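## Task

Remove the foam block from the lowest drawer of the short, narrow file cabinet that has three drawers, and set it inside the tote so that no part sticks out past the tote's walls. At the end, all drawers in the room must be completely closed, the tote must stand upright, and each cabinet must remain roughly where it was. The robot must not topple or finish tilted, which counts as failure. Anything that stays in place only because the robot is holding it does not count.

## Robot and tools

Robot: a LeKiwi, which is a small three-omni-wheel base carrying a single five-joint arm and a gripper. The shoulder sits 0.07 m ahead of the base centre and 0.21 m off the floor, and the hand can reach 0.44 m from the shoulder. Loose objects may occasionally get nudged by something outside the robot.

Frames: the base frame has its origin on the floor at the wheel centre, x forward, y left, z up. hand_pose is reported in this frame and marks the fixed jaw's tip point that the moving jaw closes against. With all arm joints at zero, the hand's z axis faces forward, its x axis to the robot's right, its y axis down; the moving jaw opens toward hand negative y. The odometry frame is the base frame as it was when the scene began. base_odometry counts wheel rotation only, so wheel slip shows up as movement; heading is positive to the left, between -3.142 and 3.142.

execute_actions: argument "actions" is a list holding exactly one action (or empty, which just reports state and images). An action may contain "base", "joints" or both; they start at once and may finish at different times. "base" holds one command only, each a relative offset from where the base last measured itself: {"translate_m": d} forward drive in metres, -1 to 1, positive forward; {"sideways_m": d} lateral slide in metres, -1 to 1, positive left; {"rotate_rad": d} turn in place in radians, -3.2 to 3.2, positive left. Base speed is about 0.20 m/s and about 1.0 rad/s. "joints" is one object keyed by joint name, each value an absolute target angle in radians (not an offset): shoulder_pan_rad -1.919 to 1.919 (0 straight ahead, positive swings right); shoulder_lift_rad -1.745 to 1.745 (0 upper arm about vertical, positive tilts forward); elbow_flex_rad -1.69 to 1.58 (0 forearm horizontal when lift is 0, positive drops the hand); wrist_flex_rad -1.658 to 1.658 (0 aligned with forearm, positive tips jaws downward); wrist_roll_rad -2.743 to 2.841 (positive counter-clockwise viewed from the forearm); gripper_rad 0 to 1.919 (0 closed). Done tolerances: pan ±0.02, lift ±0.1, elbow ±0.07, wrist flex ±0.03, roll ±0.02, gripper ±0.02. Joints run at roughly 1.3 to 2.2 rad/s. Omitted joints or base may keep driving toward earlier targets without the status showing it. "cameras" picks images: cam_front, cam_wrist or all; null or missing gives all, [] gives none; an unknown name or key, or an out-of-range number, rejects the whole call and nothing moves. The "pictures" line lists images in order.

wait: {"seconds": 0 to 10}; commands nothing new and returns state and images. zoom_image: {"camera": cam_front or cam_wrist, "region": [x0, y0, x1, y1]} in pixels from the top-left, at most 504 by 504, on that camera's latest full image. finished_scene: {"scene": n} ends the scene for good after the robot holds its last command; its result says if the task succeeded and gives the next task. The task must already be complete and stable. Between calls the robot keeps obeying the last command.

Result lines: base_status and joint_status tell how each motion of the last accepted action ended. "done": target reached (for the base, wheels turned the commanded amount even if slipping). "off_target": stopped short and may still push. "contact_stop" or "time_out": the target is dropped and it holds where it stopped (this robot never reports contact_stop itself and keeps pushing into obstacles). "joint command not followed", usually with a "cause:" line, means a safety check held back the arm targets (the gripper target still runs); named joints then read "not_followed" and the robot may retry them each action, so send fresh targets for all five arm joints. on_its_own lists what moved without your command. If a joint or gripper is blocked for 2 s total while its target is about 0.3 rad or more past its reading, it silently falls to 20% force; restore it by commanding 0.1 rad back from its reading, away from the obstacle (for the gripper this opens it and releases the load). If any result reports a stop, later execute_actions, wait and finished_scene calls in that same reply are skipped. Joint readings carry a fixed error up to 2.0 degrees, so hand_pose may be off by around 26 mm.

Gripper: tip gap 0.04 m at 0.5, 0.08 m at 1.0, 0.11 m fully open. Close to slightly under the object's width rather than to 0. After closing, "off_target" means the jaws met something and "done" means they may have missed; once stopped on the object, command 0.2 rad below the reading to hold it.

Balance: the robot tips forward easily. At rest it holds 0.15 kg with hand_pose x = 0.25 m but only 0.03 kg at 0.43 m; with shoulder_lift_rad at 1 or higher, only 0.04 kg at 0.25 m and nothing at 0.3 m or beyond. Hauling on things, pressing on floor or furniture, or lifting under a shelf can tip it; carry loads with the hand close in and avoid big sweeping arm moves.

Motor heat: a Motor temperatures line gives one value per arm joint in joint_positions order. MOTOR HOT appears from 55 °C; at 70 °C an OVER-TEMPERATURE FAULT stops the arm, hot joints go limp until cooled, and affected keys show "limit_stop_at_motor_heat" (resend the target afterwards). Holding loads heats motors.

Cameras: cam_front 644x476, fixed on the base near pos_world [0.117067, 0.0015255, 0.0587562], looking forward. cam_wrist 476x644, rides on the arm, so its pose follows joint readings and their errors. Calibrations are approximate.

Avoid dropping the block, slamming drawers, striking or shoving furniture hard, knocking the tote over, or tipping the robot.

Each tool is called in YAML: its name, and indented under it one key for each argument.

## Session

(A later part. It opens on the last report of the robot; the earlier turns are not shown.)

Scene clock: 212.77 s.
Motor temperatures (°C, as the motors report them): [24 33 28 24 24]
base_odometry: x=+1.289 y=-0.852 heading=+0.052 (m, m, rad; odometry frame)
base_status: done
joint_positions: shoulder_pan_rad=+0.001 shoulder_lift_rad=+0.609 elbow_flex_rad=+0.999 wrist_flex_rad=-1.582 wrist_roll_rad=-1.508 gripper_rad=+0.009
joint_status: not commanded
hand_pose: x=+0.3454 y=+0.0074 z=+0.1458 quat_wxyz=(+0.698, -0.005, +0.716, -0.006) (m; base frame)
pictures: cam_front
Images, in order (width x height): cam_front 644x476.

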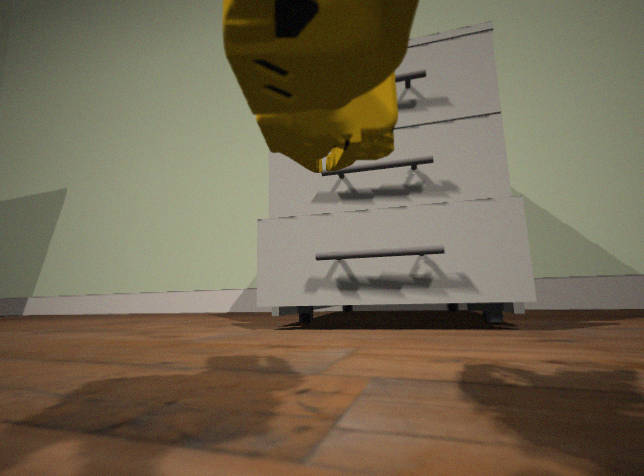

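execute_actions:
  actions:
    - {"base":{"translate_m":0.35}}
  cameras: []

execute_actions:
  actions:
    - {"base":{"translate_m":-0.3}}
  cameras: ["cam_front"]

Scene clock: 215.60 s.
Motor temperatures (°C, as the motors report them): [24 33 28 24 24]
base_odometry: x=+1.638 y=-0.833 heading=+0.052 (m, m, rad; odometry frame)
base_status: done
joint_positions: shoulder_pan_rad=+0.001 shoulder_lift_rad=+0.612 elbow_flex_rad=+1.016 wrist_flex_rad=-1.590 wrist_roll_rad=-1.508 gripper_rad=+0.007
joint_status: not commanded
hand_pose: x=+0.3429 y=+0.0074 z=+0.1436 quat_wxyz=(+0.694, -0.005, +0.720, -0.005) (m; base frame)
pictures: none
No camera images: the call's "cameras" was empty. Leave "cameras" out to get every camera's image.

Scene clock: 218.07 s.
Motor temperatures (°C, as the motors report them): [24 33 28 24 24]
base_odometry: x=+1.338 y=-0.849 heading=+0.052 (m, m, rad; odometry frame)
base_status: done
joint_positions: shoulder_pan_rad=+0.001 shoulder_lift_rad=+0.612 elbow_flex_rad=+1.016 wrist_flex_rad=-1.590 wrist_roll_rad=-1.508 gripper_rad=+0.007
joint_status: not commanded
hand_pose: x=+0.3429 y=+0.0074 z=+0.1436 quat_wxyz=(+0.694, -0.005, +0.720, -0.005) (m; base frame)
pictures: cam_front
Images, in order (width x height): cam_front 644x476.

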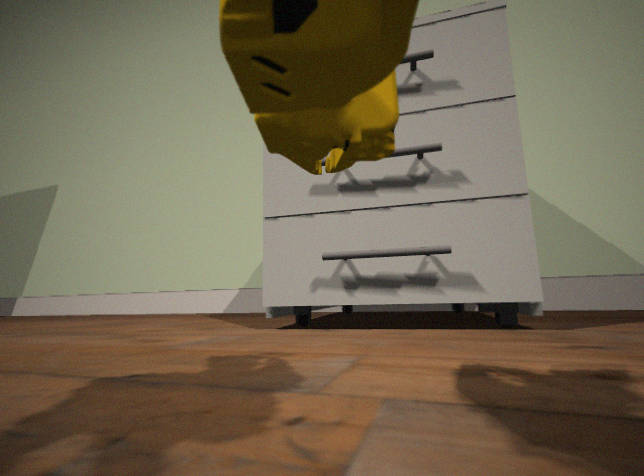

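finished_scene:
  scene: 2

The scene is finished: the task was done.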